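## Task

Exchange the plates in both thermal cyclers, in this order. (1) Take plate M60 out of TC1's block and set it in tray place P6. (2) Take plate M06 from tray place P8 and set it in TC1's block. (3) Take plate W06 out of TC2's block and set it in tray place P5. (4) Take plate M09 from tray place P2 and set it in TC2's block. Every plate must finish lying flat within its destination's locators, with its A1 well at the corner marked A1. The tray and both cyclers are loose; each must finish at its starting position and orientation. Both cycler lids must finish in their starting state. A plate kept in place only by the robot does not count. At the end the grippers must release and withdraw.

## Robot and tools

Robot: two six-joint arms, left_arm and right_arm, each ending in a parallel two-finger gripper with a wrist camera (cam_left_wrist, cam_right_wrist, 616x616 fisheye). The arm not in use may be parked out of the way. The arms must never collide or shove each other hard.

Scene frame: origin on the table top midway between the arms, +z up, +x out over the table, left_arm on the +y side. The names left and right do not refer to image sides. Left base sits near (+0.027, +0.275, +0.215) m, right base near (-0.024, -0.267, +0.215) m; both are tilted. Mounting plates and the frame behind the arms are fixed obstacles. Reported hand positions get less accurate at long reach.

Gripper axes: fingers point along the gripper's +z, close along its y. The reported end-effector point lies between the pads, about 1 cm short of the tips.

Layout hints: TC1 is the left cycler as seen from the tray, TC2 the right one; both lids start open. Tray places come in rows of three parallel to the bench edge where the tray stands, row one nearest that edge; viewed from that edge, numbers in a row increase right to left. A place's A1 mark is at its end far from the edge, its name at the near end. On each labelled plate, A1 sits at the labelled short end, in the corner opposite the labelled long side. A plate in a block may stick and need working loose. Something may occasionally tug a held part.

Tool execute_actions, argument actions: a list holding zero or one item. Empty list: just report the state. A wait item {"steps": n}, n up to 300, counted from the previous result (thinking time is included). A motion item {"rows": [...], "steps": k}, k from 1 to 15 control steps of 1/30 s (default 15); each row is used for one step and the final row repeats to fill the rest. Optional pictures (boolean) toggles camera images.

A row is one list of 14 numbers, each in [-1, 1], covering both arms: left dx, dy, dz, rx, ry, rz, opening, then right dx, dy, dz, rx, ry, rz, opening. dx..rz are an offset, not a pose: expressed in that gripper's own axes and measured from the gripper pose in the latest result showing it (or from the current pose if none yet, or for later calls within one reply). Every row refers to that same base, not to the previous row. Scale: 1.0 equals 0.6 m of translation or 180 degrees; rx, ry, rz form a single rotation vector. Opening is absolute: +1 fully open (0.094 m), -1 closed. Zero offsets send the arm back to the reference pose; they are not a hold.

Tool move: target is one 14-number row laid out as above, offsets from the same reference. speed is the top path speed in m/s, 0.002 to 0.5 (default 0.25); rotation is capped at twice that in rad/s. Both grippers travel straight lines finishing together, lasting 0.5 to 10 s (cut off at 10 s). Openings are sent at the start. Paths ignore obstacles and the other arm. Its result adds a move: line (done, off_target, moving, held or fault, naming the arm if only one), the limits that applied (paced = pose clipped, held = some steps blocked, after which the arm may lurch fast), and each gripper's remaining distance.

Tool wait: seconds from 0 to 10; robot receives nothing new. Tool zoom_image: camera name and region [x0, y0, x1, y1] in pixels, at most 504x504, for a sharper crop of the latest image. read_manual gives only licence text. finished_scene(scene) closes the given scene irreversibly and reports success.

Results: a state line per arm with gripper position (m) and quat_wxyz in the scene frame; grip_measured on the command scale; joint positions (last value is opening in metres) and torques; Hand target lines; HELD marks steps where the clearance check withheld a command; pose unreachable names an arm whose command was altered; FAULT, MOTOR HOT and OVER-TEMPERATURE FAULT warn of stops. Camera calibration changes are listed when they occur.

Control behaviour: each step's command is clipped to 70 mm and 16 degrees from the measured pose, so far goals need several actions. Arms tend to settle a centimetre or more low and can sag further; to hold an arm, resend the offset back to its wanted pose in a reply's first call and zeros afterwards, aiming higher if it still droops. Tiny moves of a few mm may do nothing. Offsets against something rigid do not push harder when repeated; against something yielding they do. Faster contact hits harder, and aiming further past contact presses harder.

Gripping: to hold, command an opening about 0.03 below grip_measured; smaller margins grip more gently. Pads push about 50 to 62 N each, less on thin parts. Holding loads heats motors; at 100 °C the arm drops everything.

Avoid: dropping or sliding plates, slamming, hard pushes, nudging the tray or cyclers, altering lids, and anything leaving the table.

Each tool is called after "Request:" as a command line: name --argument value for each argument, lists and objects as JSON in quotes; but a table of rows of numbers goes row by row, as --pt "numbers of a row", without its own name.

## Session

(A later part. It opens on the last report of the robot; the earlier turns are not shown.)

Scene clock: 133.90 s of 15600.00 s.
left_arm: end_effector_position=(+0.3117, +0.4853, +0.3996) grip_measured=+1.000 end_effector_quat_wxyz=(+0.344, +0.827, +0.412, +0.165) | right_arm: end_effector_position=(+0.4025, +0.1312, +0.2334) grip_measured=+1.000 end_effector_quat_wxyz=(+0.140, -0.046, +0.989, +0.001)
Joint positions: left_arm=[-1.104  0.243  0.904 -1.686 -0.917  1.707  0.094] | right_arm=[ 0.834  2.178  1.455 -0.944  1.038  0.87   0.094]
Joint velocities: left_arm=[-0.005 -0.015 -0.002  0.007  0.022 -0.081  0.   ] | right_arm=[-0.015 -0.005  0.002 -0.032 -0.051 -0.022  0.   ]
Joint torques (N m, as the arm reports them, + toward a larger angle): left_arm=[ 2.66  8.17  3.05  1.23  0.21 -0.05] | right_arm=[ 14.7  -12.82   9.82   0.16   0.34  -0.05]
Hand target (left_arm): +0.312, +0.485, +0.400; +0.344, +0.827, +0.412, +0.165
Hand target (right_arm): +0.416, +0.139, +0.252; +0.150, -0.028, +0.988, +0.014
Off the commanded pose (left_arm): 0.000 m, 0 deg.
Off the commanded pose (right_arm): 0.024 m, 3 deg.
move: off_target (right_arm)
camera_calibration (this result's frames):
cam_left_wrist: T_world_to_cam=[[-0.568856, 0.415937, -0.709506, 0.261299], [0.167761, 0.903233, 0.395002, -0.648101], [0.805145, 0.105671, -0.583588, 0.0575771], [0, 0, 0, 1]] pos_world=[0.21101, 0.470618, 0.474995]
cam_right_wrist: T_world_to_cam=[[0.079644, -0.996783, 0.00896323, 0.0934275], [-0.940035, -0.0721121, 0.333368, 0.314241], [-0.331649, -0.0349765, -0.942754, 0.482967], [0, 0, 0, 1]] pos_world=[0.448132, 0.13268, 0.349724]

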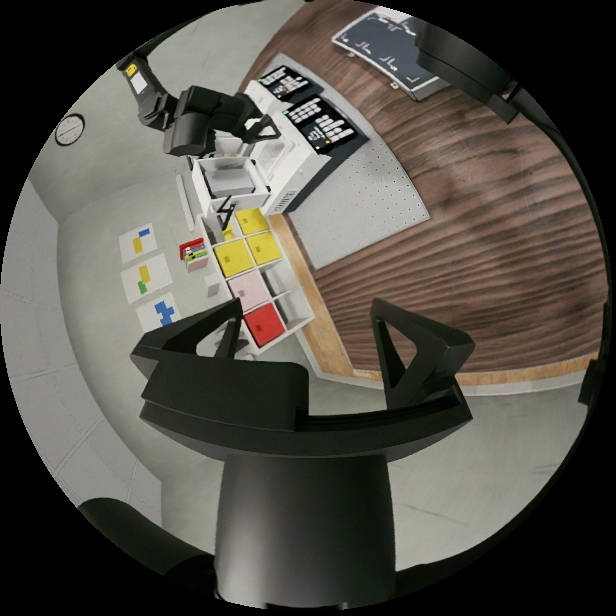

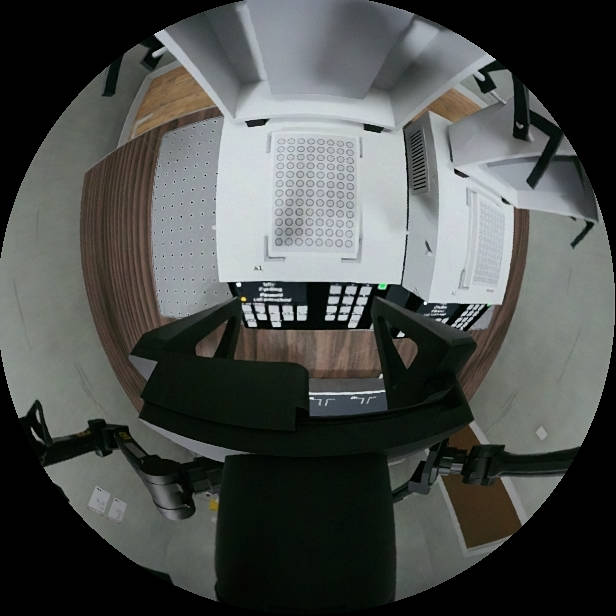

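Request:
move --target '[0,0,0,0,0,0,1, -0.13,-0.008,0.09,0,-0.008,0.012,1]' --speed 0.1

Scene clock: 136.23 s of 15600.00 s.
left_arm: end_effector_position=(+0.3117, +0.4853, +0.3996) grip_measured=+1.000 end_effector_quat_wxyz=(+0.344, +0.827, +0.412, +0.165) | right_arm: end_effector_position=(+0.4740, +0.1305, +0.2082) grip_measured=+1.000 end_effector_quat_wxyz=(+0.151, -0.045, +0.988, +0.003)
Joint positions: left_arm=[-1.104  0.243  0.904 -1.686 -0.917  1.707  0.094] | right_arm=[ 0.731  2.192  1.537 -0.797  1.05   0.636  0.094]
Joint velocities: left_arm=[-0.024 -0.005 -0.007  0.002 -0.007 -0.022  0.   ] | right_arm=[-0.005 -0.005 -0.002 -0.002 -0.007 -0.081  0.   ]
Joint torques (N m, as the arm reports them, + toward a larger angle): left_arm=[ 2.08  7.86  3.03  1.14  0.19 -0.04] | right_arm=[ 13.27 -12.57   9.35   1.21   0.28  -0.22]
Hand target (left_arm): +0.312, +0.485, +0.400; +0.344, +0.827, +0.412, +0.165
Hand target (right_arm): +0.492, +0.132, +0.203; +0.152, -0.028, +0.988, +0.004
Off the commanded pose (left_arm): 0.000 m, 0 deg.
Off the commanded pose (right_arm): 0.020 m, 2 deg.
move: off_target (right_arm)
camera_calibration (this result's frames):
cam_left_wrist: T_world_to_cam=[[-0.568856, 0.415937, -0.709506, 0.261299], [0.167761, 0.903233, 0.395002, -0.648101], [0.805145, 0.105671, -0.583588, 0.0575771], [0, 0, 0, 1]] pos_world=[0.21101, 0.470618, 0.474995]
cam_right_wrist: T_world_to_cam=[[0.0766844, -0.997046, 0.00423401, 0.0896653], [-0.947499, -0.0715502, 0.31165, 0.397701], [-0.310427, -0.0279104, -0.950188, 0.473454], [0, 0, 0, 1]] pos_world=[0.516918, 0.13107, 0.325547]

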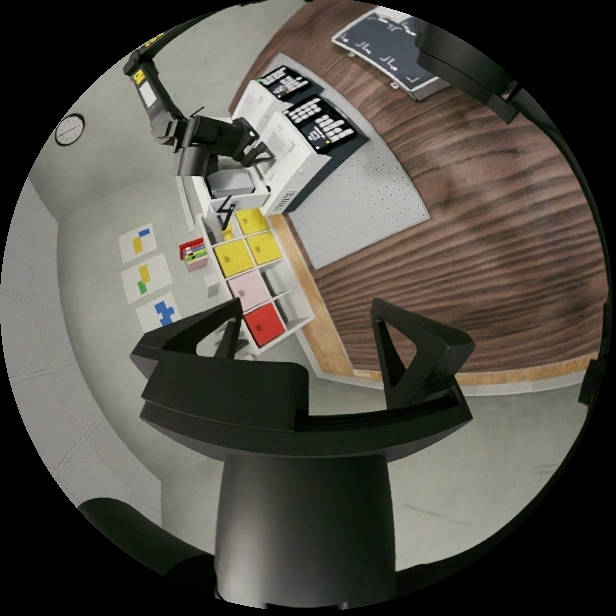

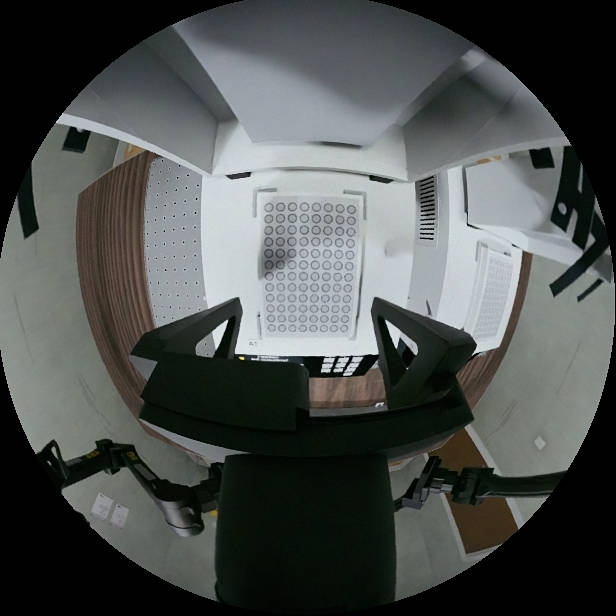

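Request:
move --target '[0,0,0,0,0,0,1, -0.03,0,0.072,0,0,0.012,1]' --speed 0.05

Scene clock: 138.30 s of 15600.00 s.
left_arm: end_effector_position=(+0.3117, +0.4853, +0.3996) grip_measured=+1.000 end_effector_quat_wxyz=(+0.344, +0.827, +0.412, +0.165) | right_arm: end_effector_position=(+0.4896, +0.1325, +0.1810) grip_measured=+1.000 end_effector_quat_wxyz=(+0.153, -0.039, +0.987, +0.006)
Joint positions: left_arm=[-1.104  0.243  0.904 -1.686 -0.917  1.707  0.094] | right_arm=[ 0.684  2.213  1.537 -0.686  1.041  0.548  0.094]
Joint velocities: left_arm=[-0.005 -0.005 -0.017 -0.017 -0.066 -0.095  0.   ] | right_arm=[-0.015 -0.005 -0.002  0.002 -0.051 -0.11   0.   ]
Joint torques (N m, as the arm reports them, + toward a larger angle): left_arm=[ 2.28  8.19  3.12  1.12  0.17 -0.03] | right_arm=[ 12.79 -13.48   8.19   1.19   0.11  -0.22]
Hand target (left_arm): +0.312, +0.485, +0.400; +0.344, +0.827, +0.412, +0.165
Hand target (right_arm): +0.504, +0.132, +0.172; +0.151, -0.026, +0.988, +0.006
Off the commanded pose (left_arm): 0.000 m, 0 deg.
Off the commanded pose (right_arm): 0.017 m, 1 deg.
move: off_target (right_arm)
camera_calibration (this result's frames):
cam_left_wrist: T_world_to_cam=[[-0.568856, 0.415937, -0.709506, 0.261299], [0.167761, 0.903233, 0.395002, -0.648101], [0.805145, 0.105671, -0.583588, 0.0575771], [0, 0, 0, 1]] pos_world=[0.21101, 0.470618, 0.474995]
cam_right_wrist: T_world_to_cam=[[0.0659925, -0.997813, -0.00385567, 0.0973573], [-0.94917, -0.0639664, 0.308194, 0.421609], [-0.307767, -0.0166788, -0.951316, 0.449991], [0, 0, 0, 1]] pos_world=[0.532246, 0.131618, 0.298522]

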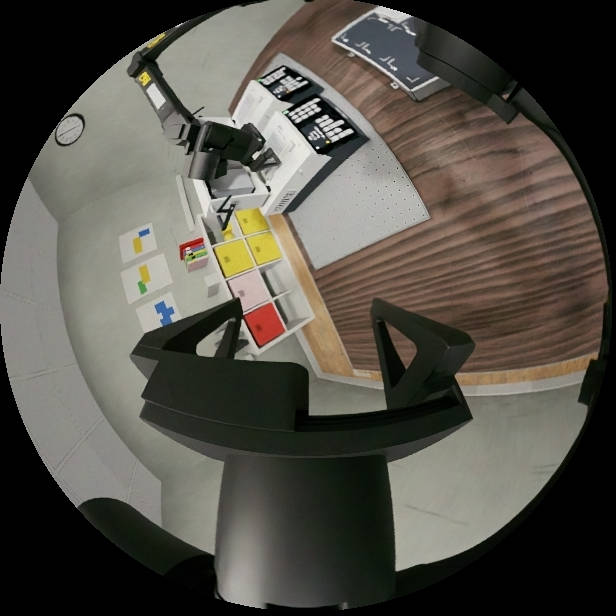

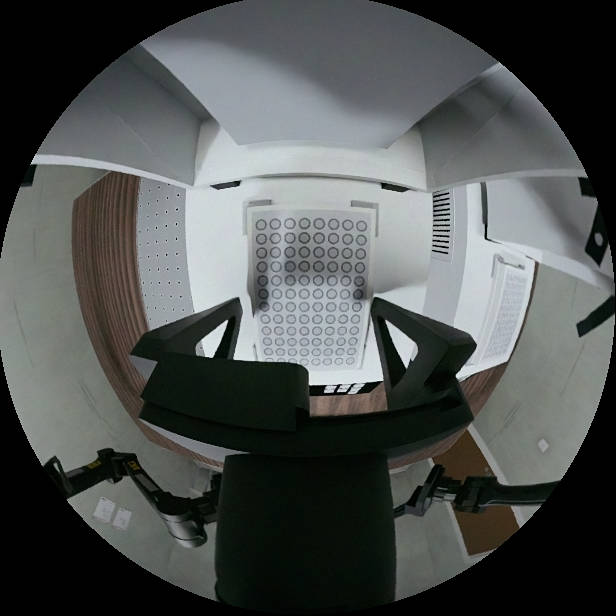

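Request:
move --target '[0,0,0,0,0,0,1, 0,-0.008,0.03,0,0,0.008,1]' --speed 0.03

Request:
move --target '[0,0,0,0,0,0,1, 0,0,0,0,0,0,0.2]'

Request:
move --target '[0,0,0,0,0,0,1, -0.02,0,-0.07,0,0,0,0.2]' --speed 0.04

Scene clock: 140.07 s of 15600.00 s.
left_arm: end_effector_position=(+0.3117, +0.4853, +0.3996) grip_measured=+1.000 end_effector_quat_wxyz=(+0.344, +0.827, +0.412, +0.165) | right_arm: end_effector_position=(+0.4933, +0.1357, +0.1818) grip_measured=+1.000 end_effector_quat_wxyz=(+0.162, -0.030, +0.986, +0.013)
Joint positions: left_arm=[-1.104  0.243  0.904 -1.686 -0.917  1.707  0.094] | right_arm=[ 0.684  2.212  1.53  -0.638  1.042  0.53   0.094]
Joint velocities: left_arm=[-0.005 -0.005 -0.012  0.007  0.081  0.007  0.   ] | right_arm=[-0.005 -0.005  0.007  0.012  0.022 -0.037  0.   ]
Joint torques (N m, as the arm reports them, + toward a larger angle): left_arm=[ 2.45  7.92  3.12  1.2   0.19 -0.05] | right_arm=[ 13.01 -13.5    5.07   1.42  -0.05  -0.25]
Hand target (left_arm): +0.312, +0.485, +0.400; +0.344, +0.827, +0.412, +0.165
Hand target (right_arm): +0.495, +0.128, +0.164; +0.152, -0.026, +0.988, +0.008
Off the commanded pose (left_arm): 0.000 m, 0 deg.
Off the commanded pose (right_arm): 0.020 m, 1 deg.
move: off_target (right_arm)
camera_calibration (this result's frames):
cam_left_wrist: T_world_to_cam=[[-0.568856, 0.415937, -0.709506, 0.261299], [0.167761, 0.903233, 0.395002, -0.648101], [0.805145, 0.105671, -0.583588, 0.0575771], [0, 0, 0, 1]] pos_world=[0.21101, 0.470618, 0.474995]
cam_right_wrist: T_world_to_cam=[[0.0517447, -0.998481, -0.0189504, 0.110227], [-0.955391, -0.0550189, 0.290175, 0.430143], [-0.290777, 0.00309002, -0.956786, 0.441817], [0, 0, 0, 1]] pos_world=[0.533721, 0.132361, 0.299997]

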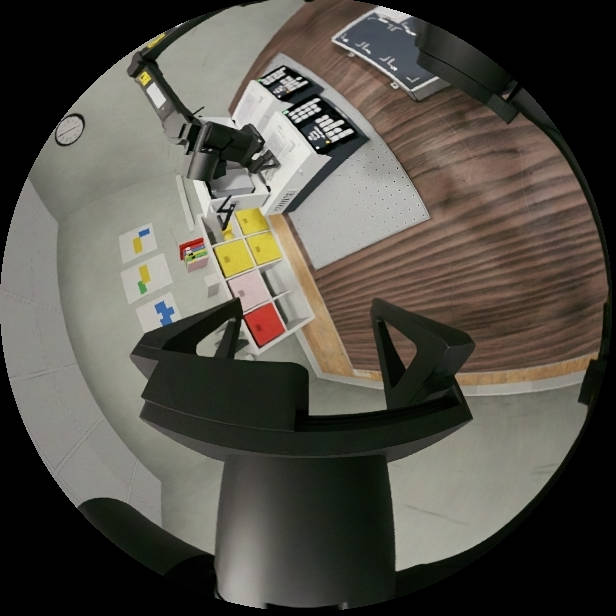

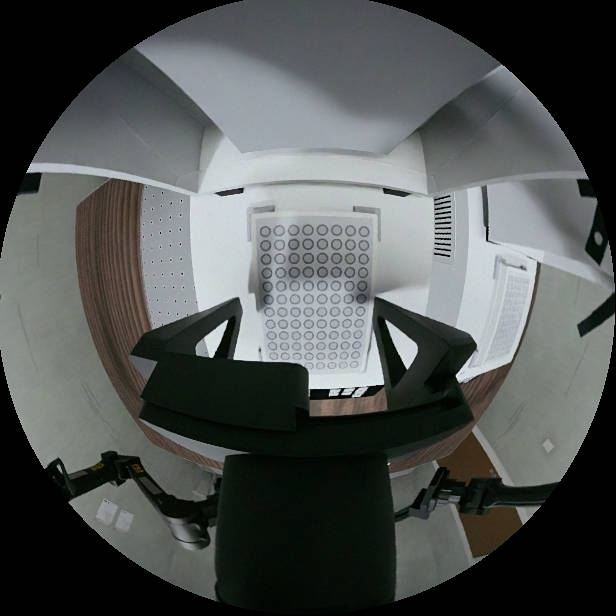

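Scene clock: 140.57 s of 15600.00 s.
left_arm: end_effector_position=(+0.3117, +0.4853, +0.3996) grip_measured=+1.000 end_effector_quat_wxyz=(+0.344, +0.827, +0.412, +0.165) | right_arm: end_effector_position=(+0.4941, +0.1307, +0.1818) grip_measured=+0.688 end_effector_quat_wxyz=(+0.165, -0.030, +0.986, +0.004)
Joint positions: left_arm=[-1.104  0.243  0.904 -1.686 -0.917  1.707  0.094] | right_arm=[ 0.683  2.208  1.525 -0.643  1.059  0.533  0.079]
Joint velocities: left_arm=[ 0.005  0.005 -0.012  0.012  0.007  0.022  0.   ] | right_arm=[-0.005 -0.005  0.002  0.002 -0.095  0.022 -0.   ]
Joint torques (N m, as the arm reports them, + toward a larger angle): left_arm=[ 2.53  7.76  3.06  1.11  0.2  -0.08] | right_arm=[ 14.79 -13.54   6.28   0.97  -0.37  -0.16]
Hand target (left_arm): +0.312, +0.485, +0.400; +0.344, +0.827, +0.412, +0.165
Hand target (right_arm): +0.493, +0.136, +0.182; +0.162, -0.030, +0.986, +0.013
Off the commanded pose (left_arm): 0.000 m, 0 deg.
Off the commanded pose (right_arm): 0.005 m, 1 deg.
move: done
camera_calibration (this result's frames):
cam_left_wrist: T_world_to_cam=[[-0.568856, 0.415937, -0.709506, 0.261299], [0.167761, 0.903233, 0.395002, -0.648101], [0.805145, 0.105671, -0.583588, 0.0575771], [0, 0, 0, 1]] pos_world=[0.21101, 0.470618, 0.474995]
cam_right_wrist: T_world_to_cam=[[0.0476262, -0.998863, -0.00214567, 0.104209], [-0.957379, -0.0462607, 0.285105, 0.431468], [-0.28488, -0.0115242, -0.958494, 0.441386], [0, 0, 0, 1]] pos_world=[0.533858, 0.129137, 0.300276]

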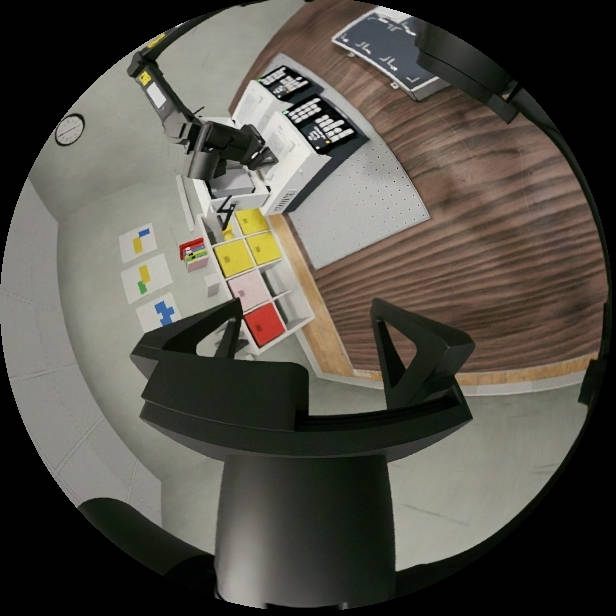

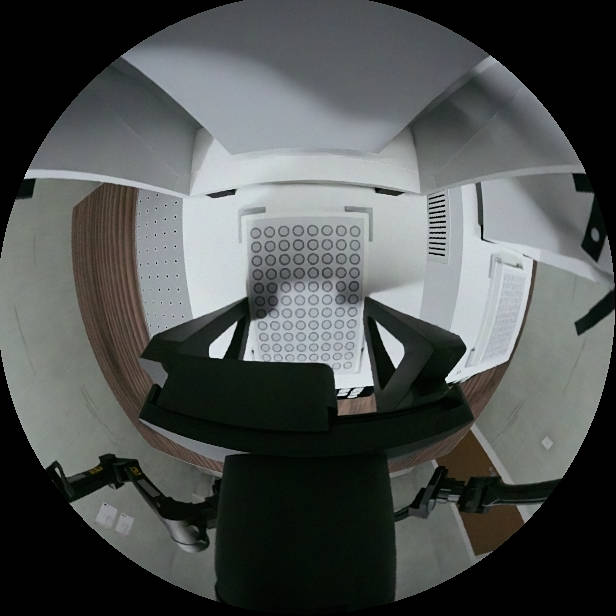

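Scene clock: 141.90 s of 15600.00 s.
left_arm: end_effector_position=(+0.3117, +0.4853, +0.3996) grip_measured=+1.000 end_effector_quat_wxyz=(+0.344, +0.827, +0.412, +0.165) | right_arm: end_effector_position=(+0.4933, +0.1296, +0.1832) grip_measured=+0.688 end_effector_quat_wxyz=(+0.146, -0.025, +0.989, -0.000)
Joint positions: left_arm=[-1.104  0.243  0.904 -1.686 -0.917  1.707  0.094] | right_arm=[ 0.683  2.22   1.566 -0.747  1.047  0.607  0.079]
Joint velocities: left_arm=[-0.005  0.005  0.017 -0.002 -0.051  0.051  0.   ] | right_arm=[-0.015 -0.005 -0.002 -0.027 -0.022  0.007 -0.   ]
Joint torques (N m, as the arm reports them, + toward a larger angle): left_arm=[ 2.38  7.86  3.14  1.35  0.18 -0.07] | right_arm=[ 19.16 -16.23   6.51  -2.17   1.04   0.13]
Hand target (left_arm): +0.312, +0.485, +0.400; +0.344, +0.827, +0.412, +0.165
Hand target (right_arm): +0.492, +0.131, +0.224; +0.166, -0.030, +0.986, +0.005
Off the commanded pose (left_arm): 0.000 m, 0 deg.
Off the commanded pose (right_arm): 0.042 m, 2 deg.
move: off_target (right_arm)
camera_calibration (this result's frames):
cam_left_wrist: T_world_to_cam=[[-0.568856, 0.415937, -0.709506, 0.261299], [0.167761, 0.903233, 0.395002, -0.648101], [0.805145, 0.105671, -0.583588, 0.0575771], [0, 0, 0, 1]] pos_world=[0.21101, 0.470618, 0.474995]
cam_right_wrist: T_world_to_cam=[[0.036034, -0.99934, 0.00467947, 0.107633], [-0.946595, -0.0326301, 0.320769, 0.416589], [-0.320404, -0.0159881, -0.947146, 0.458477], [0, 0, 0, 1]] pos_world=[0.537361, 0.128485, 0.300112]

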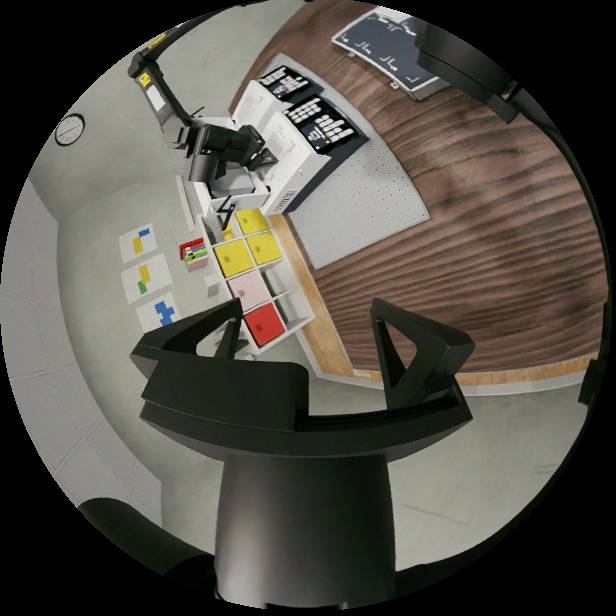

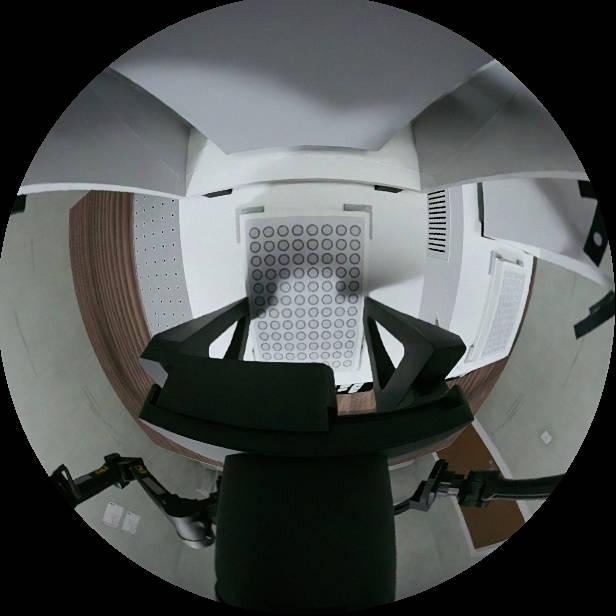

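Stuck and shallow grip. Regrip deeper.

Request:
move --target '[0,0,0,0,0,0,1, 0,0,0,0,0,0,1]'

Request:
move --target '[0,0,0,0,0,0,1, 0.008,-0.006,0.04,0,0,0,1]' --speed 0.03

Request:
move --target '[0,0,0,0,0,0,1, 0,0,0,0,0,0,0.0]'

Request:
execute_actions --actions '[{"rows":[[0,0,0,0,0,0,1, -0.03,0,-0.12,0,0,0,0.0]],"steps":15}]'

Scene clock: 143.90 s of 15600.00 s.
left_arm: end_effector_position=(+0.3117, +0.4853, +0.3996) grip_measured=+1.000 end_effector_quat_wxyz=(+0.344, +0.827, +0.412, +0.165) | right_arm: end_effector_position=(+0.4935, +0.1298, +0.1821) grip_measured=+1.000 end_effector_quat_wxyz=(+0.146, -0.024, +0.989, +0.000)
Joint positions: left_arm=[-1.104  0.243  0.904 -1.686 -0.917  1.707  0.094] | right_arm=[ 0.681  2.221  1.566 -0.745  1.046  0.607  0.094]
Joint velocities: left_arm=[-0.015 -0.005  0.002 -0.017  0.037  0.007  0.   ] | right_arm=[-0.005 -0.005 -0.007 -0.002 -0.007 -0.007  0.   ]
Joint torques (N m, as the arm reports them, + toward a larger angle): left_arm=[ 2.62  8.22  3.13  1.17  0.15 -0.07] | right_arm=[ 15.12 -14.22   5.96   0.49   0.27  -0.14]
Hand target (left_arm): +0.312, +0.485, +0.400; +0.344, +0.827, +0.412, +0.165
Hand target (right_arm): +0.493, +0.130, +0.183; +0.146, -0.025, +0.989, -0.000
Off the commanded pose (left_arm): 0.000 m, 0 deg.
Off the commanded pose (right_arm): 0.001 m, 0 deg.
move: done
camera_calibration (this result's frames):
cam_left_wrist: T_world_to_cam=[[-0.568856, 0.415937, -0.709506, 0.261299], [0.167761, 0.903233, 0.395002, -0.648101], [0.805145, 0.105671, -0.583588, 0.0575771], [0, 0, 0, 1]] pos_world=[0.21101, 0.470618, 0.474995]
cam_right_wrist: T_world_to_cam=[[0.0345422, -0.999397, 0.00359412, 0.108757], [-0.946206, -0.0315456, 0.322024, 0.416546], [-0.321716, -0.0145242, -0.946725, 0.457871], [0, 0, 0, 1]] pos_world=[0.537686, 0.128482, 0.29895]

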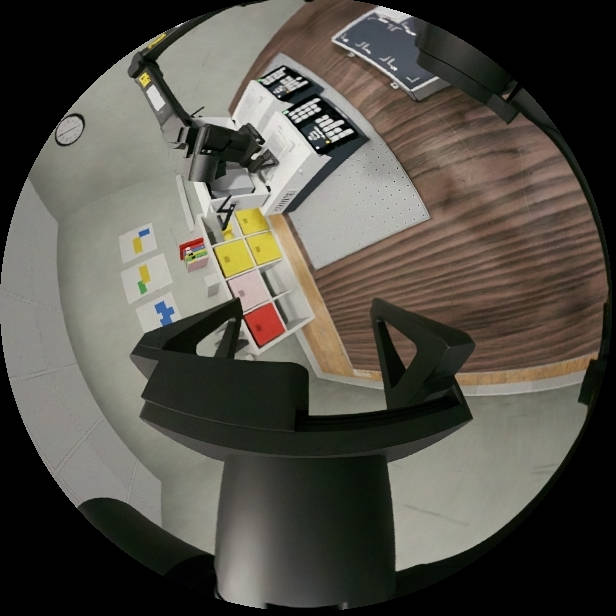

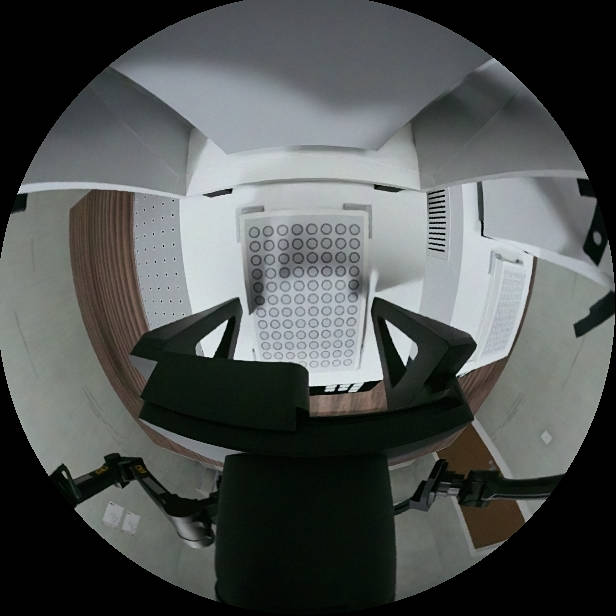

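Scene clock: 145.10 s of 15600.00 s.
left_arm: end_effector_position=(+0.3117, +0.4853, +0.3996) grip_measured=+1.000 end_effector_quat_wxyz=(+0.344, +0.827, +0.412, +0.165) | right_arm: end_effector_position=(+0.4961, +0.1336, +0.1761) grip_measured=+1.000 end_effector_quat_wxyz=(+0.155, -0.023, +0.988, +0.008)
Joint positions: left_arm=[-1.104  0.243  0.904 -1.686 -0.917  1.707  0.094] | right_arm=[ 0.674  2.221  1.545 -0.662  1.042  0.552  0.094]
Joint velocities: left_arm=[-0.015 -0.005  0.002 -0.007 -0.022 -0.022  0.   ] | right_arm=[-0.005 -0.005 -0.012  0.007 -0.037 -0.037  0.   ]
Joint torques (N m, as the arm reports them, + toward a larger angle): left_arm=[ 2.16  8.07  3.14  1.17  0.18 -0.07] | right_arm=[ 13.12 -13.43   5.07   1.3    0.1   -0.24]
Hand target (left_arm): +0.312, +0.485, +0.400; +0.344, +0.827, +0.412, +0.165
Hand target (right_arm): +0.496, +0.126, +0.158; +0.145, -0.023, +0.989, +0.000
Off the commanded pose (left_arm): 0.000 m, 0 deg.
Off the commanded pose (right_arm): 0.020 m, 1 deg.
move: off_target (right_arm)
camera_calibration (this result's frames):
cam_left_wrist: T_world_to_cam=[[-0.568856, 0.415937, -0.709506, 0.261299], [0.167761, 0.903233, 0.395002, -0.648101], [0.805145, 0.105671, -0.583588, 0.0575771], [0, 0, 0, 1]] pos_world=[0.21101, 0.470618, 0.474995]
cam_right_wrist: T_world_to_cam=[[0.03664, -0.99925, -0.0124926, 0.114335], [-0.952066, -0.0387034, 0.303435, 0.42819], [-0.303691, 0.000775899, -0.95277, 0.443231], [0, 0, 0, 1]] pos_world=[0.538081, 0.130478, 0.293799]

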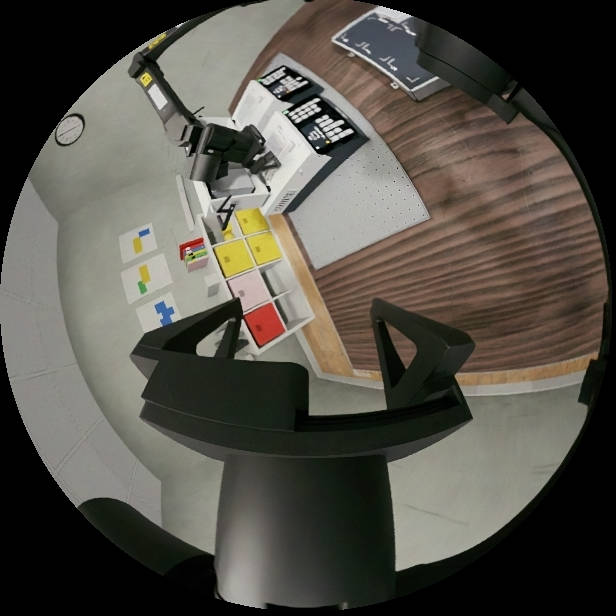

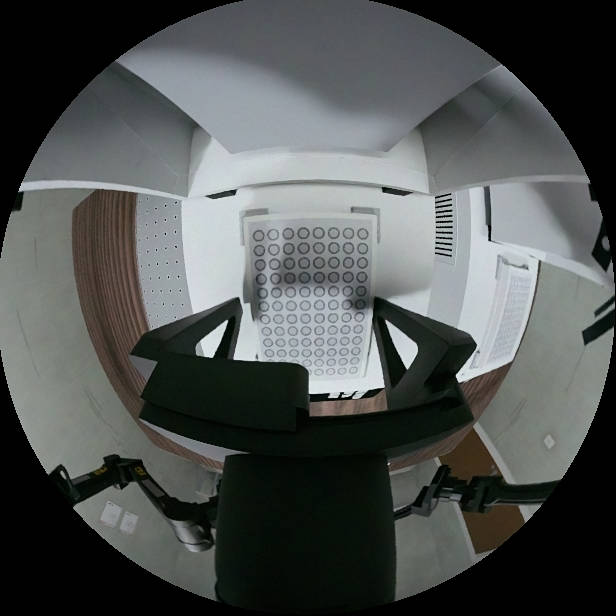

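Scene clock: 145.60 s of 15600.00 s.
left_arm: end_effector_position=(+0.3117, +0.4853, +0.3996) grip_measured=+1.000 end_effector_quat_wxyz=(+0.344, +0.827, +0.412, +0.165) | right_arm: end_effector_position=(+0.4966, +0.1307, +0.1766) grip_measured=+0.724 end_effector_quat_wxyz=(+0.157, -0.023, +0.987, +0.004)
Joint positions: left_arm=[-1.104  0.243  0.904 -1.686 -0.917  1.707  0.094] | right_arm=[ 0.674  2.218  1.543 -0.666  1.052  0.554  0.081]
Joint velocities: left_arm=[ 0.005 -0.005 -0.017  0.002 -0.022 -0.066  0.   ] | right_arm=[ 0.005  0.005 -0.002  0.012  0.037  0.022 -0.   ]
Joint torques (N m, as the arm reports them, + toward a larger angle): left_arm=[ 2.48  8.01  3.03  1.2   0.16 -0.06] | right_arm=[ 15.27 -13.49   6.08   0.83  -0.12  -0.15]
Hand target (left_arm): +0.312, +0.485, +0.400; +0.344, +0.827, +0.412, +0.165
Hand target (right_arm): +0.496, +0.134, +0.176; +0.155, -0.024, +0.988, +0.008
Off the commanded pose (left_arm): 0.000 m, 0 deg.
Off the commanded pose (right_arm): 0.003 m, 1 deg.
move: done
camera_calibration (this result's frames):
cam_left_wrist: T_world_to_cam=[[-0.568856, 0.415937, -0.709506, 0.261299], [0.167761, 0.903233, 0.395002, -0.648101], [0.805145, 0.105671, -0.583588, 0.0575771], [0, 0, 0, 1]] pos_world=[0.21101, 0.470618, 0.474995]
cam_right_wrist: T_world_to_cam=[[0.0341734, -0.999411, -0.00326614, 0.111016], [-0.953348, -0.0335788, 0.3, 0.429042], [-0.299932, -0.00713823, -0.953934, 0.443253], [0, 0, 0, 1]] pos_world=[0.538179, 0.128522, 0.294484]

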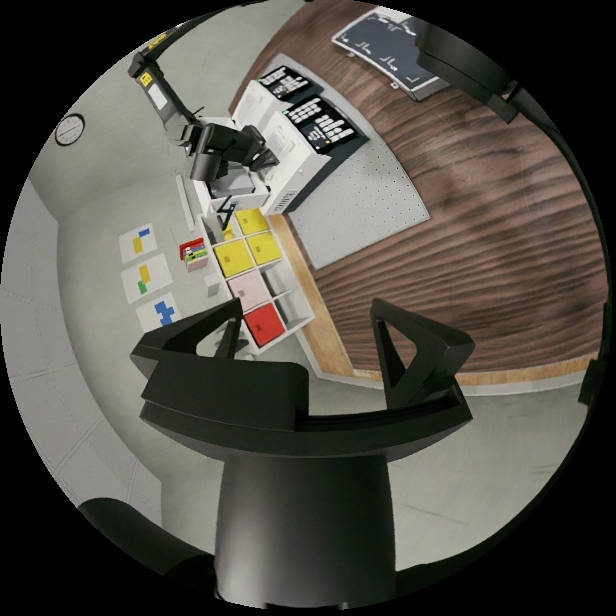

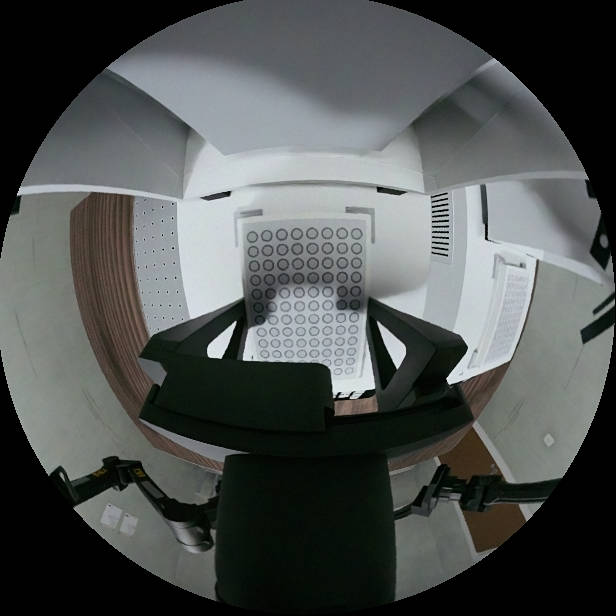

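Scene clock: 146.10 s of 15600.00 s.
left_arm: end_effector_position=(+0.3117, +0.4853, +0.3996) grip_measured=+1.000 end_effector_quat_wxyz=(+0.344, +0.827, +0.412, +0.165) | right_arm: end_effector_position=(+0.4756, +0.1274, +0.2443) grip_measured=+0.724 end_effector_quat_wxyz=(+0.153, -0.045, +0.987, -0.001)
Joint positions: left_arm=[-1.104  0.243  0.904 -1.686 -0.917  1.707  0.094] | right_arm=[ 0.772  2.177  1.59  -0.941  1.062  0.721  0.081]
Joint velocities: left_arm=[-0.005  0.005 -0.007  0.012  0.007 -0.066  0.   ] | right_arm=[-0.005  0.005 -0.007 -0.061 -0.095  0.139 -0.   ]
Joint torques (N m, as the arm reports them, + toward a larger angle): left_arm=[ 2.58  7.84  3.03  1.2   0.19 -0.04] | right_arm=[ 14.17 -12.88   9.78   0.24   0.37  -0.05]
Hand target (left_arm): +0.312, +0.485, +0.400; +0.344, +0.827, +0.412, +0.165
Hand target (right_arm): +0.491, +0.130, +0.251; +0.157, -0.023, +0.987, +0.004
Off the commanded pose (left_arm): 0.000 m, 0 deg.
Off the commanded pose (right_arm): 0.017 m, 3 deg.
Steps of this call (steps 1 to 15: all 15 steps of this action). Readings (end_effector_position):
1: left_arm (+0.3117, +0.4853, +0.3996) | right_arm (+0.4956, +0.1291, +0.1783)
2: left_arm (+0.3117, +0.4853, +0.3996) | right_arm (+0.4956, +0.1287, +0.1818)
4: left_arm (+0.3117, +0.4853, +0.3996) | right_arm (+0.4915, +0.1228, +0.1956)
8: left_arm (+0.3117, +0.4853, +0.3996) | right_arm (+0.4803, +0.1221, +0.2277)
15: the state above
camera_calibration (this result's frames):
cam_left_wrist: T_world_to_cam=[[-0.568856, 0.415937, -0.709506, 0.261299], [0.167761, 0.903233, 0.395002, -0.648101], [0.805145, 0.105671, -0.583588, 0.0575771], [0, 0, 0, 1]] pos_world=[0.21101, 0.470618, 0.474995]
cam_right_wrist: T_world_to_cam=[[0.0753926, -0.997077, 0.0123758, 0.0849523], [-0.94922, -0.0679611, 0.307186, 0.389273], [-0.305447, -0.0349069, -0.951569, 0.507031], [0, 0, 0, 1]] pos_world=[0.517972, 0.128858, 0.361845]

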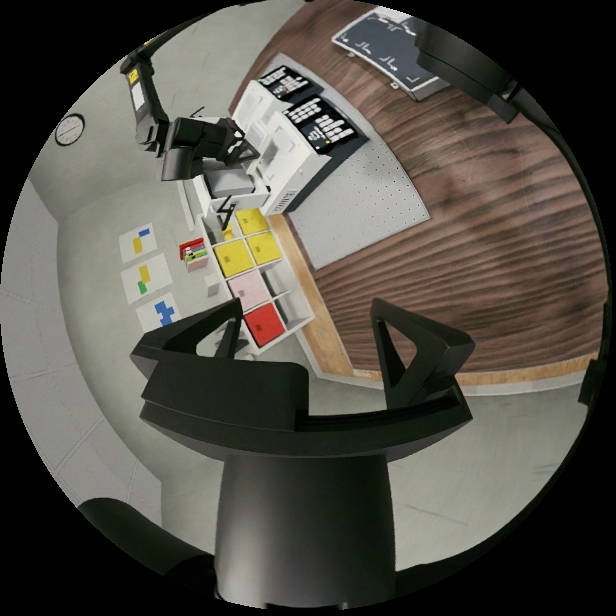

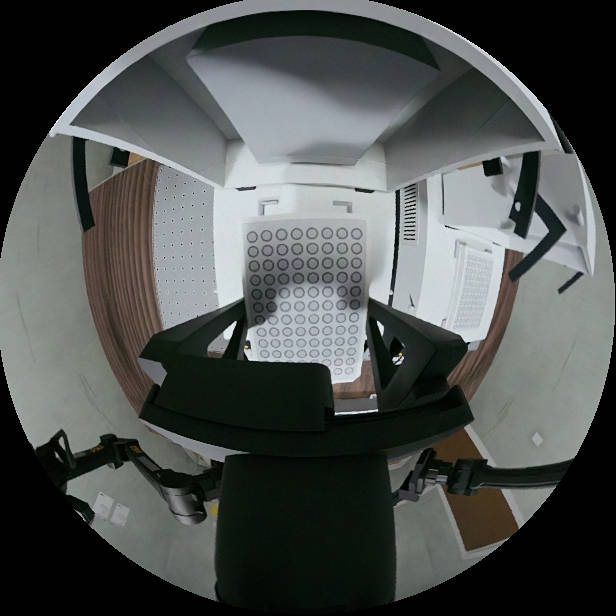

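Request:
move --target '[0,0,0,0,0,0,1, 0.6,-0.155,-0.23,0,0,0,0.3]'

Request:
move --target '[0,0,0,0,0,0,1, 0,0,0,-0.15,0,-0.477,0.3]' --speed 0.4

Request:
move --target '[0,0,0,0,0,0,1, 0,0,0,-0.142,0,-0.45,0.3]' --speed 0.4

Scene clock: 149.50 s of 15600.00 s.
left_arm: end_effector_position=(+0.3117, +0.4853, +0.3996) grip_measured=+1.000 end_effector_quat_wxyz=(+0.344, +0.827, +0.412, +0.165) | right_arm: end_effector_position=(+0.0977, +0.0121, +0.2718) grip_measured=+0.724 end_effector_quat_wxyz=(+0.154, -0.045, +0.987, +0.006)
Joint positions: left_arm=[-1.104  0.243  0.904 -1.686 -0.917  1.707  0.094] | right_arm=[ 1.394  2.084  0.898 -1.158  0.81   1.711  0.081]
Joint velocities: left_arm=[-0.005 -0.005 -0.002 -0.012 -0.022 -0.022  0.   ] | right_arm=[-0.005 -0.005  0.012  0.002 -0.081  0.037 -0.   ]
Joint torques (N m, as the arm reports them, + toward a larger angle): left_arm=[ 1.98  8.05  3.11  1.23  0.18 -0.04] | right_arm=[ 6.66 -8.3   6.92 -0.36  0.25 -0.03]
Hand target (left_arm): +0.312, +0.485, +0.400; +0.344, +0.827, +0.412, +0.165
Hand target (right_arm): +0.097, +0.008, +0.268; +0.154, -0.044, +0.987, -0.002
Off the commanded pose (left_arm): 0.000 m, 0 deg.
Off the commanded pose (right_arm): 0.012 m, 1 deg.
move: off_target (right_arm)
camera_calibration (this result's frames):
cam_left_wrist: T_world_to_cam=[[-0.568856, 0.415937, -0.709506, 0.261299], [0.167761, 0.903233, 0.395002, -0.648101], [0.805145, 0.105671, -0.583588, 0.0575771], [0, 0, 0, 1]] pos_world=[0.21101, 0.470618, 0.474995]
cam_right_wrist: T_world_to_cam=[[0.0773195, -0.997006, -0.000640994, 0.00143486], [-0.94934, -0.0738193, 0.305457, 0.0147721], [-0.30459, -0.0230093, -0.952206, 0.413699], [0, 0, 0, 1]] pos_world=[0.139921, 0.01204, 0.389415]

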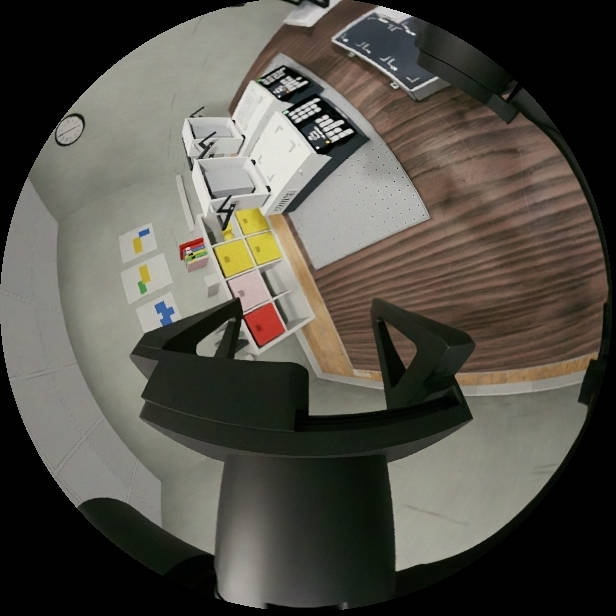

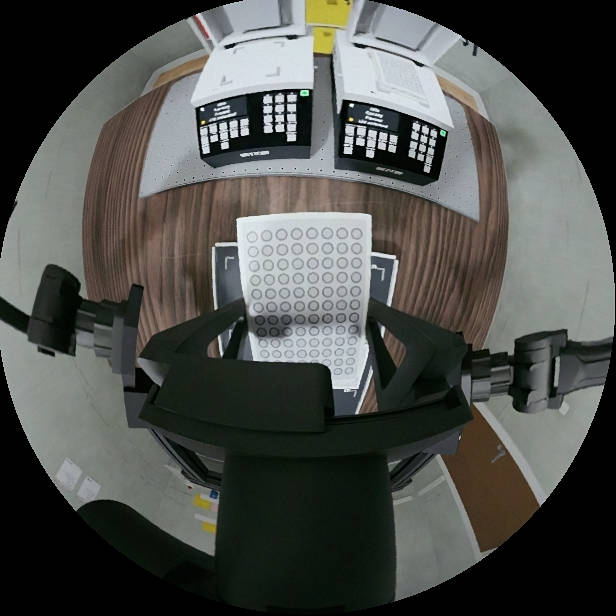

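Scene clock: 152.17 s of 15600.00 s.
left_arm: end_effector_position=(+0.3117, +0.4853, +0.3996) grip_measured=+1.000 end_effector_quat_wxyz=(+0.344, +0.827, +0.412, +0.165) | right_arm: end_effector_position=(+0.0952, +0.0144, +0.2764) grip_measured=+0.724 end_effector_quat_wxyz=(-0.109, +0.733, -0.663, -0.105)
Joint positions: left_arm=[-1.104  0.243  0.904 -1.686 -0.917  1.707  0.094] | right_arm=[ 1.293  1.815  0.733 -0.804  0.562 -0.188  0.081]
Joint velocities: left_arm=[-0.005  0.005 -0.012 -0.012 -0.007 -0.022  0.   ] | right_arm=[-0.015  0.005 -0.002 -0.002 -0.037  0.081 -0.001]
Joint torques (N m, as the arm reports them, + toward a larger angle): left_arm=[ 2.23  7.77  3.14  1.2   0.17 -0.07] | right_arm=[ 4.77 -7.29  7.    1.59 -0.09 -0.16]
Hand target (left_arm): +0.312, +0.485, +0.400; +0.344, +0.827, +0.412, +0.165
Hand target (right_arm): +0.098, +0.012, +0.272; -0.107, +0.730, -0.666, -0.110
Off the commanded pose (left_arm): 0.000 m, 0 deg.
Off the commanded pose (right_arm): 0.006 m, 1 deg.
move: done
camera_calibration (this result's frames):
cam_left_wrist: T_world_to_cam=[[-0.568856, 0.415937, -0.709506, 0.261299], [0.167761, 0.903233, 0.395002, -0.648101], [0.805145, 0.105671, -0.583588, 0.0575771], [0, 0, 0, 1]] pos_world=[0.21101, 0.470618, 0.474995]
cam_right_wrist: T_world_to_cam=[[0.996249, 0.0847906, 0.0172944, -0.104096], [0.0752534, -0.947548, 0.310627, -0.0752325], [0.0427254, -0.30816, -0.950375, 0.387973], [0, 0, 0, 1]] pos_world=[0.0927906, 0.0570976, 0.393889]

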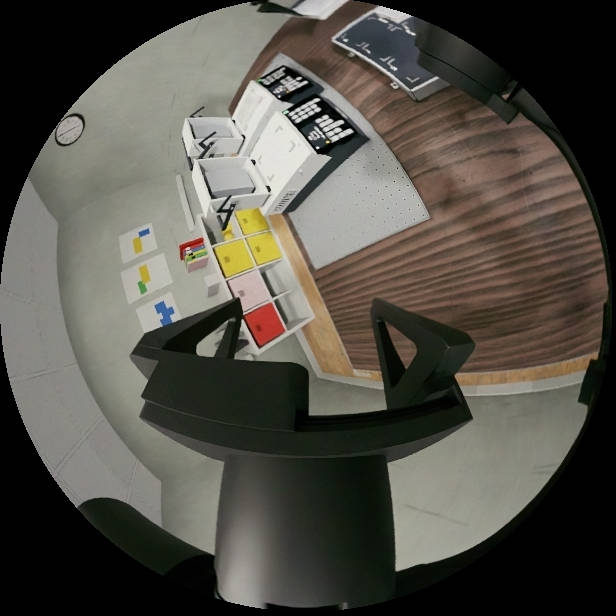

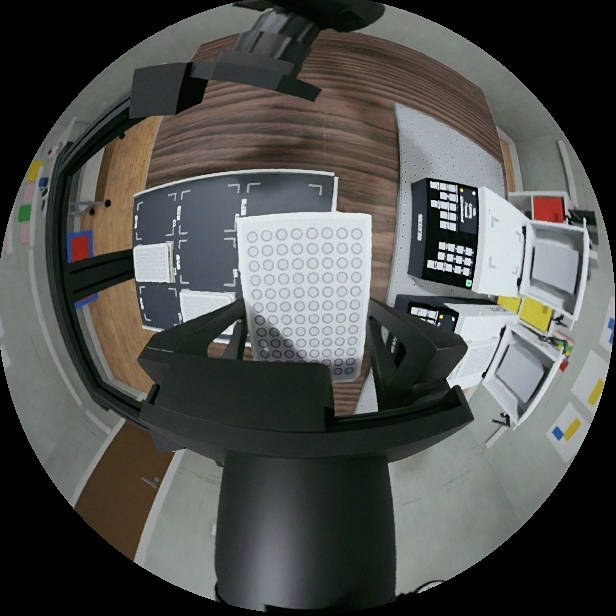

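Scene clock: 154.67 s of 15600.00 s.
left_arm: end_effector_position=(+0.3117, +0.4853, +0.3996) grip_measured=+1.000 end_effector_quat_wxyz=(+0.344, +0.827, +0.412, +0.165) | right_arm: end_effector_position=(+0.0831, -0.0032, +0.2678) grip_measured=+0.724 end_effector_quat_wxyz=(+0.009, +0.990, +0.014, -0.137)
Joint positions: left_arm=[-1.104  0.243  0.904 -1.686 -0.917  1.707  0.094] | right_arm=[ 1.199  1.961  0.906 -1.16   0.35  -1.572  0.081]
Joint velocities: left_arm=[-0.005 -0.005  0.017 -0.002  0.037 -0.022  0.   ] | right_arm=[-0.015 -0.005  0.002 -0.002 -0.051 -0.007  0.   ]
Joint torques (N m, as the arm reports them, + toward a larger angle): left_arm=[ 2.44  8.2   3.06  1.16  0.17 -0.06] | right_arm=[ 5.95 -7.46 10.84 -0.3  -0.31 -0.27]
Hand target (left_arm): +0.312, +0.485, +0.400; +0.344, +0.827, +0.412, +0.165
Hand target (right_arm): +0.095, +0.014, +0.276; -0.002, +0.990, +0.004, -0.144
Off the commanded pose (left_arm): 0.000 m, 0 deg.
Off the commanded pose (right_arm): 0.023 m, 2 deg.
move: off_target (right_arm)
camera_calibration (this result's frames):
cam_left_wrist: T_world_to_cam=[[-0.568856, 0.415937, -0.709506, 0.261299], [0.167761, 0.903233, 0.395002, -0.648101], [0.805145, 0.105671, -0.583588, 0.0575771], [0, 0, 0, 1]] pos_world=[0.21101, 0.470618, 0.474995]
cam_right_wrist: T_world_to_cam=[[-0.0171982, 0.999693, -0.01781, 0.00622187], [0.940852, 0.0222092, 0.338088, -0.164516], [0.33838, -0.0109421, -0.940946, 0.348653], [0, 0, 0, 1]] pos_world=[0.0369145, 0.00124877, 0.383795]

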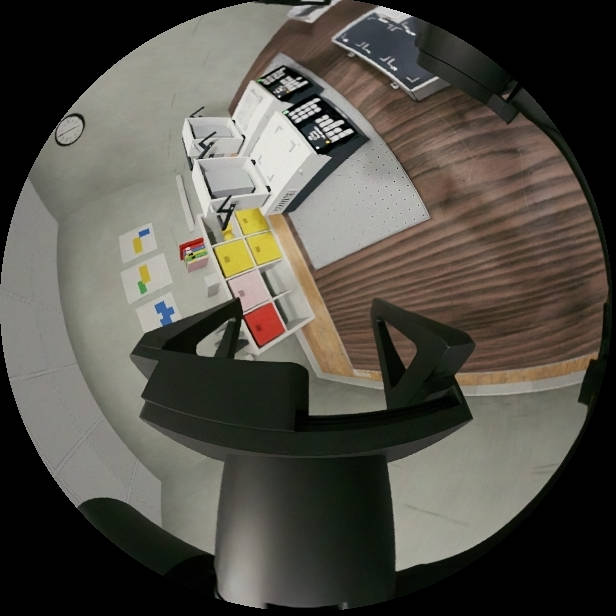

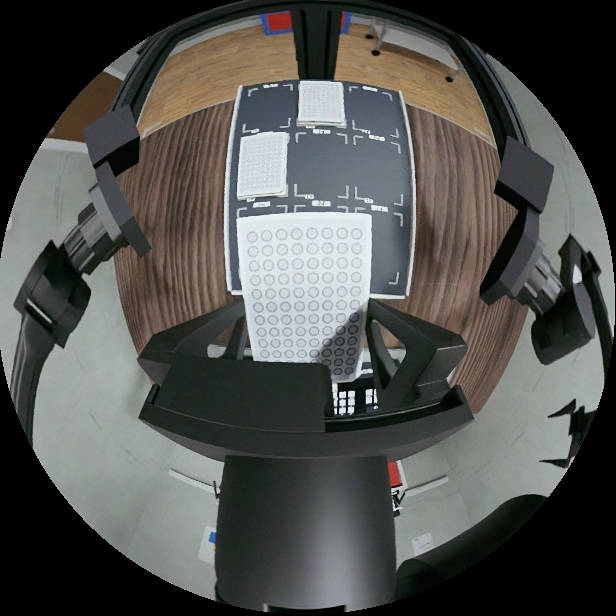

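Request:
move --target '[0,0,0,0,0,0,1, -0.229,-0.062,0.38,0.005,-0.01,0.005,0.3]' --speed 0.2

Scene clock: 157.47 s of 15600.00 s.
left_arm: end_effector_position=(+0.3117, +0.4853, +0.3996) grip_measured=+1.000 end_effector_quat_wxyz=(+0.344, +0.827, +0.412, +0.165) | right_arm: end_effector_position=(-0.1109, +0.0094, +0.0759) grip_measured=+0.724 end_effector_quat_wxyz=(+0.023, +0.988, +0.013, -0.152)
Joint positions: left_arm=[-1.104  0.243  0.904 -1.686 -0.917  1.707  0.094] | right_arm=[ 1.369  2.623  0.787 -0.442  0.212 -1.423  0.081]
Joint velocities: left_arm=[-0.015 -0.005 -0.007  0.022  0.022  0.007  0.   ] | right_arm=[-0.005 -0.015 -0.002  0.002 -0.022  0.037 -0.001]
Joint torques (N m, as the arm reports them, + toward a larger angle): left_arm=[ 2.47  8.34  3.2   1.18  0.19 -0.05] | right_arm=[  6.41 -12.44   5.56   0.76  -0.3   -0.04]
Hand target (left_arm): +0.312, +0.485, +0.400; +0.344, +0.827, +0.412, +0.165
Hand target (right_arm): -0.112, +0.028, +0.083; +0.003, +0.988, +0.005, -0.153
Off the commanded pose (left_arm): 0.000 m, 0 deg.
Off the commanded pose (right_arm): 0.019 m, 3 deg.
move: off_target (right_arm)
camera_calibration (this result's frames):
cam_left_wrist: T_world_to_cam=[[-0.568856, 0.415937, -0.709506, 0.261299], [0.167761, 0.903233, 0.395002, -0.648101], [0.805145, 0.105671, -0.583588, 0.0575771], [0, 0, 0, 1]] pos_world=[0.21101, 0.470618, 0.474995]
cam_right_wrist: T_world_to_cam=[[-0.0209847, 0.998783, -0.0446229, -0.0115604], [0.950099, 0.0338167, 0.31011, 0.0857319], [0.311242, -0.0358886, -0.949653, 0.2318], [0, 0, 0, 1]] pos_world=[-0.153842, 0.0169661, 0.193027]

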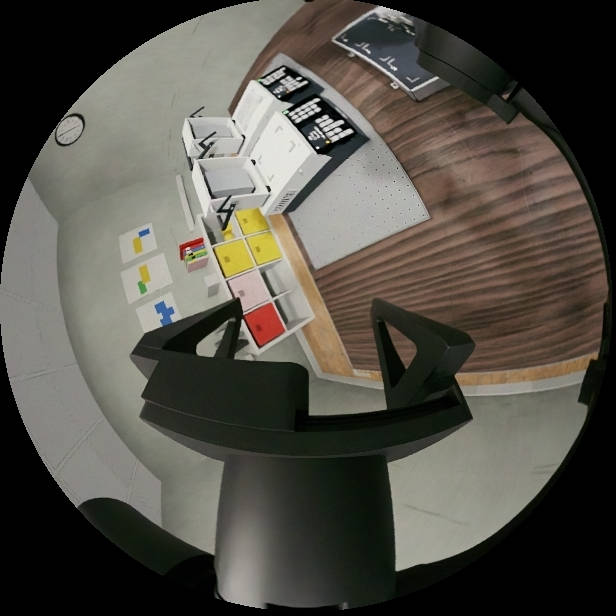

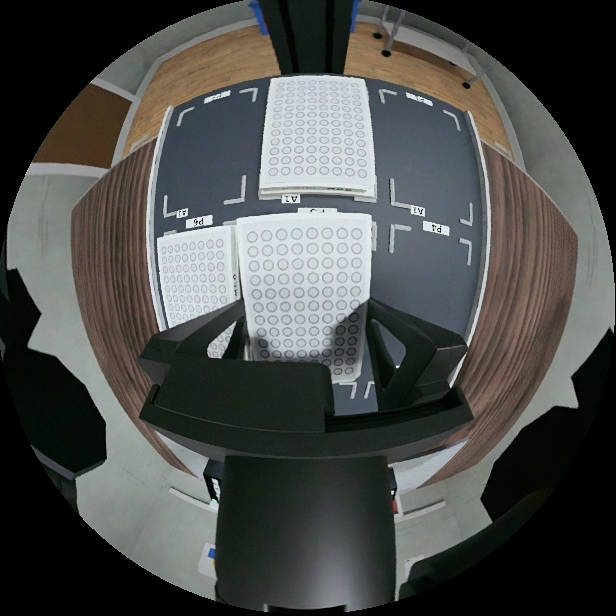

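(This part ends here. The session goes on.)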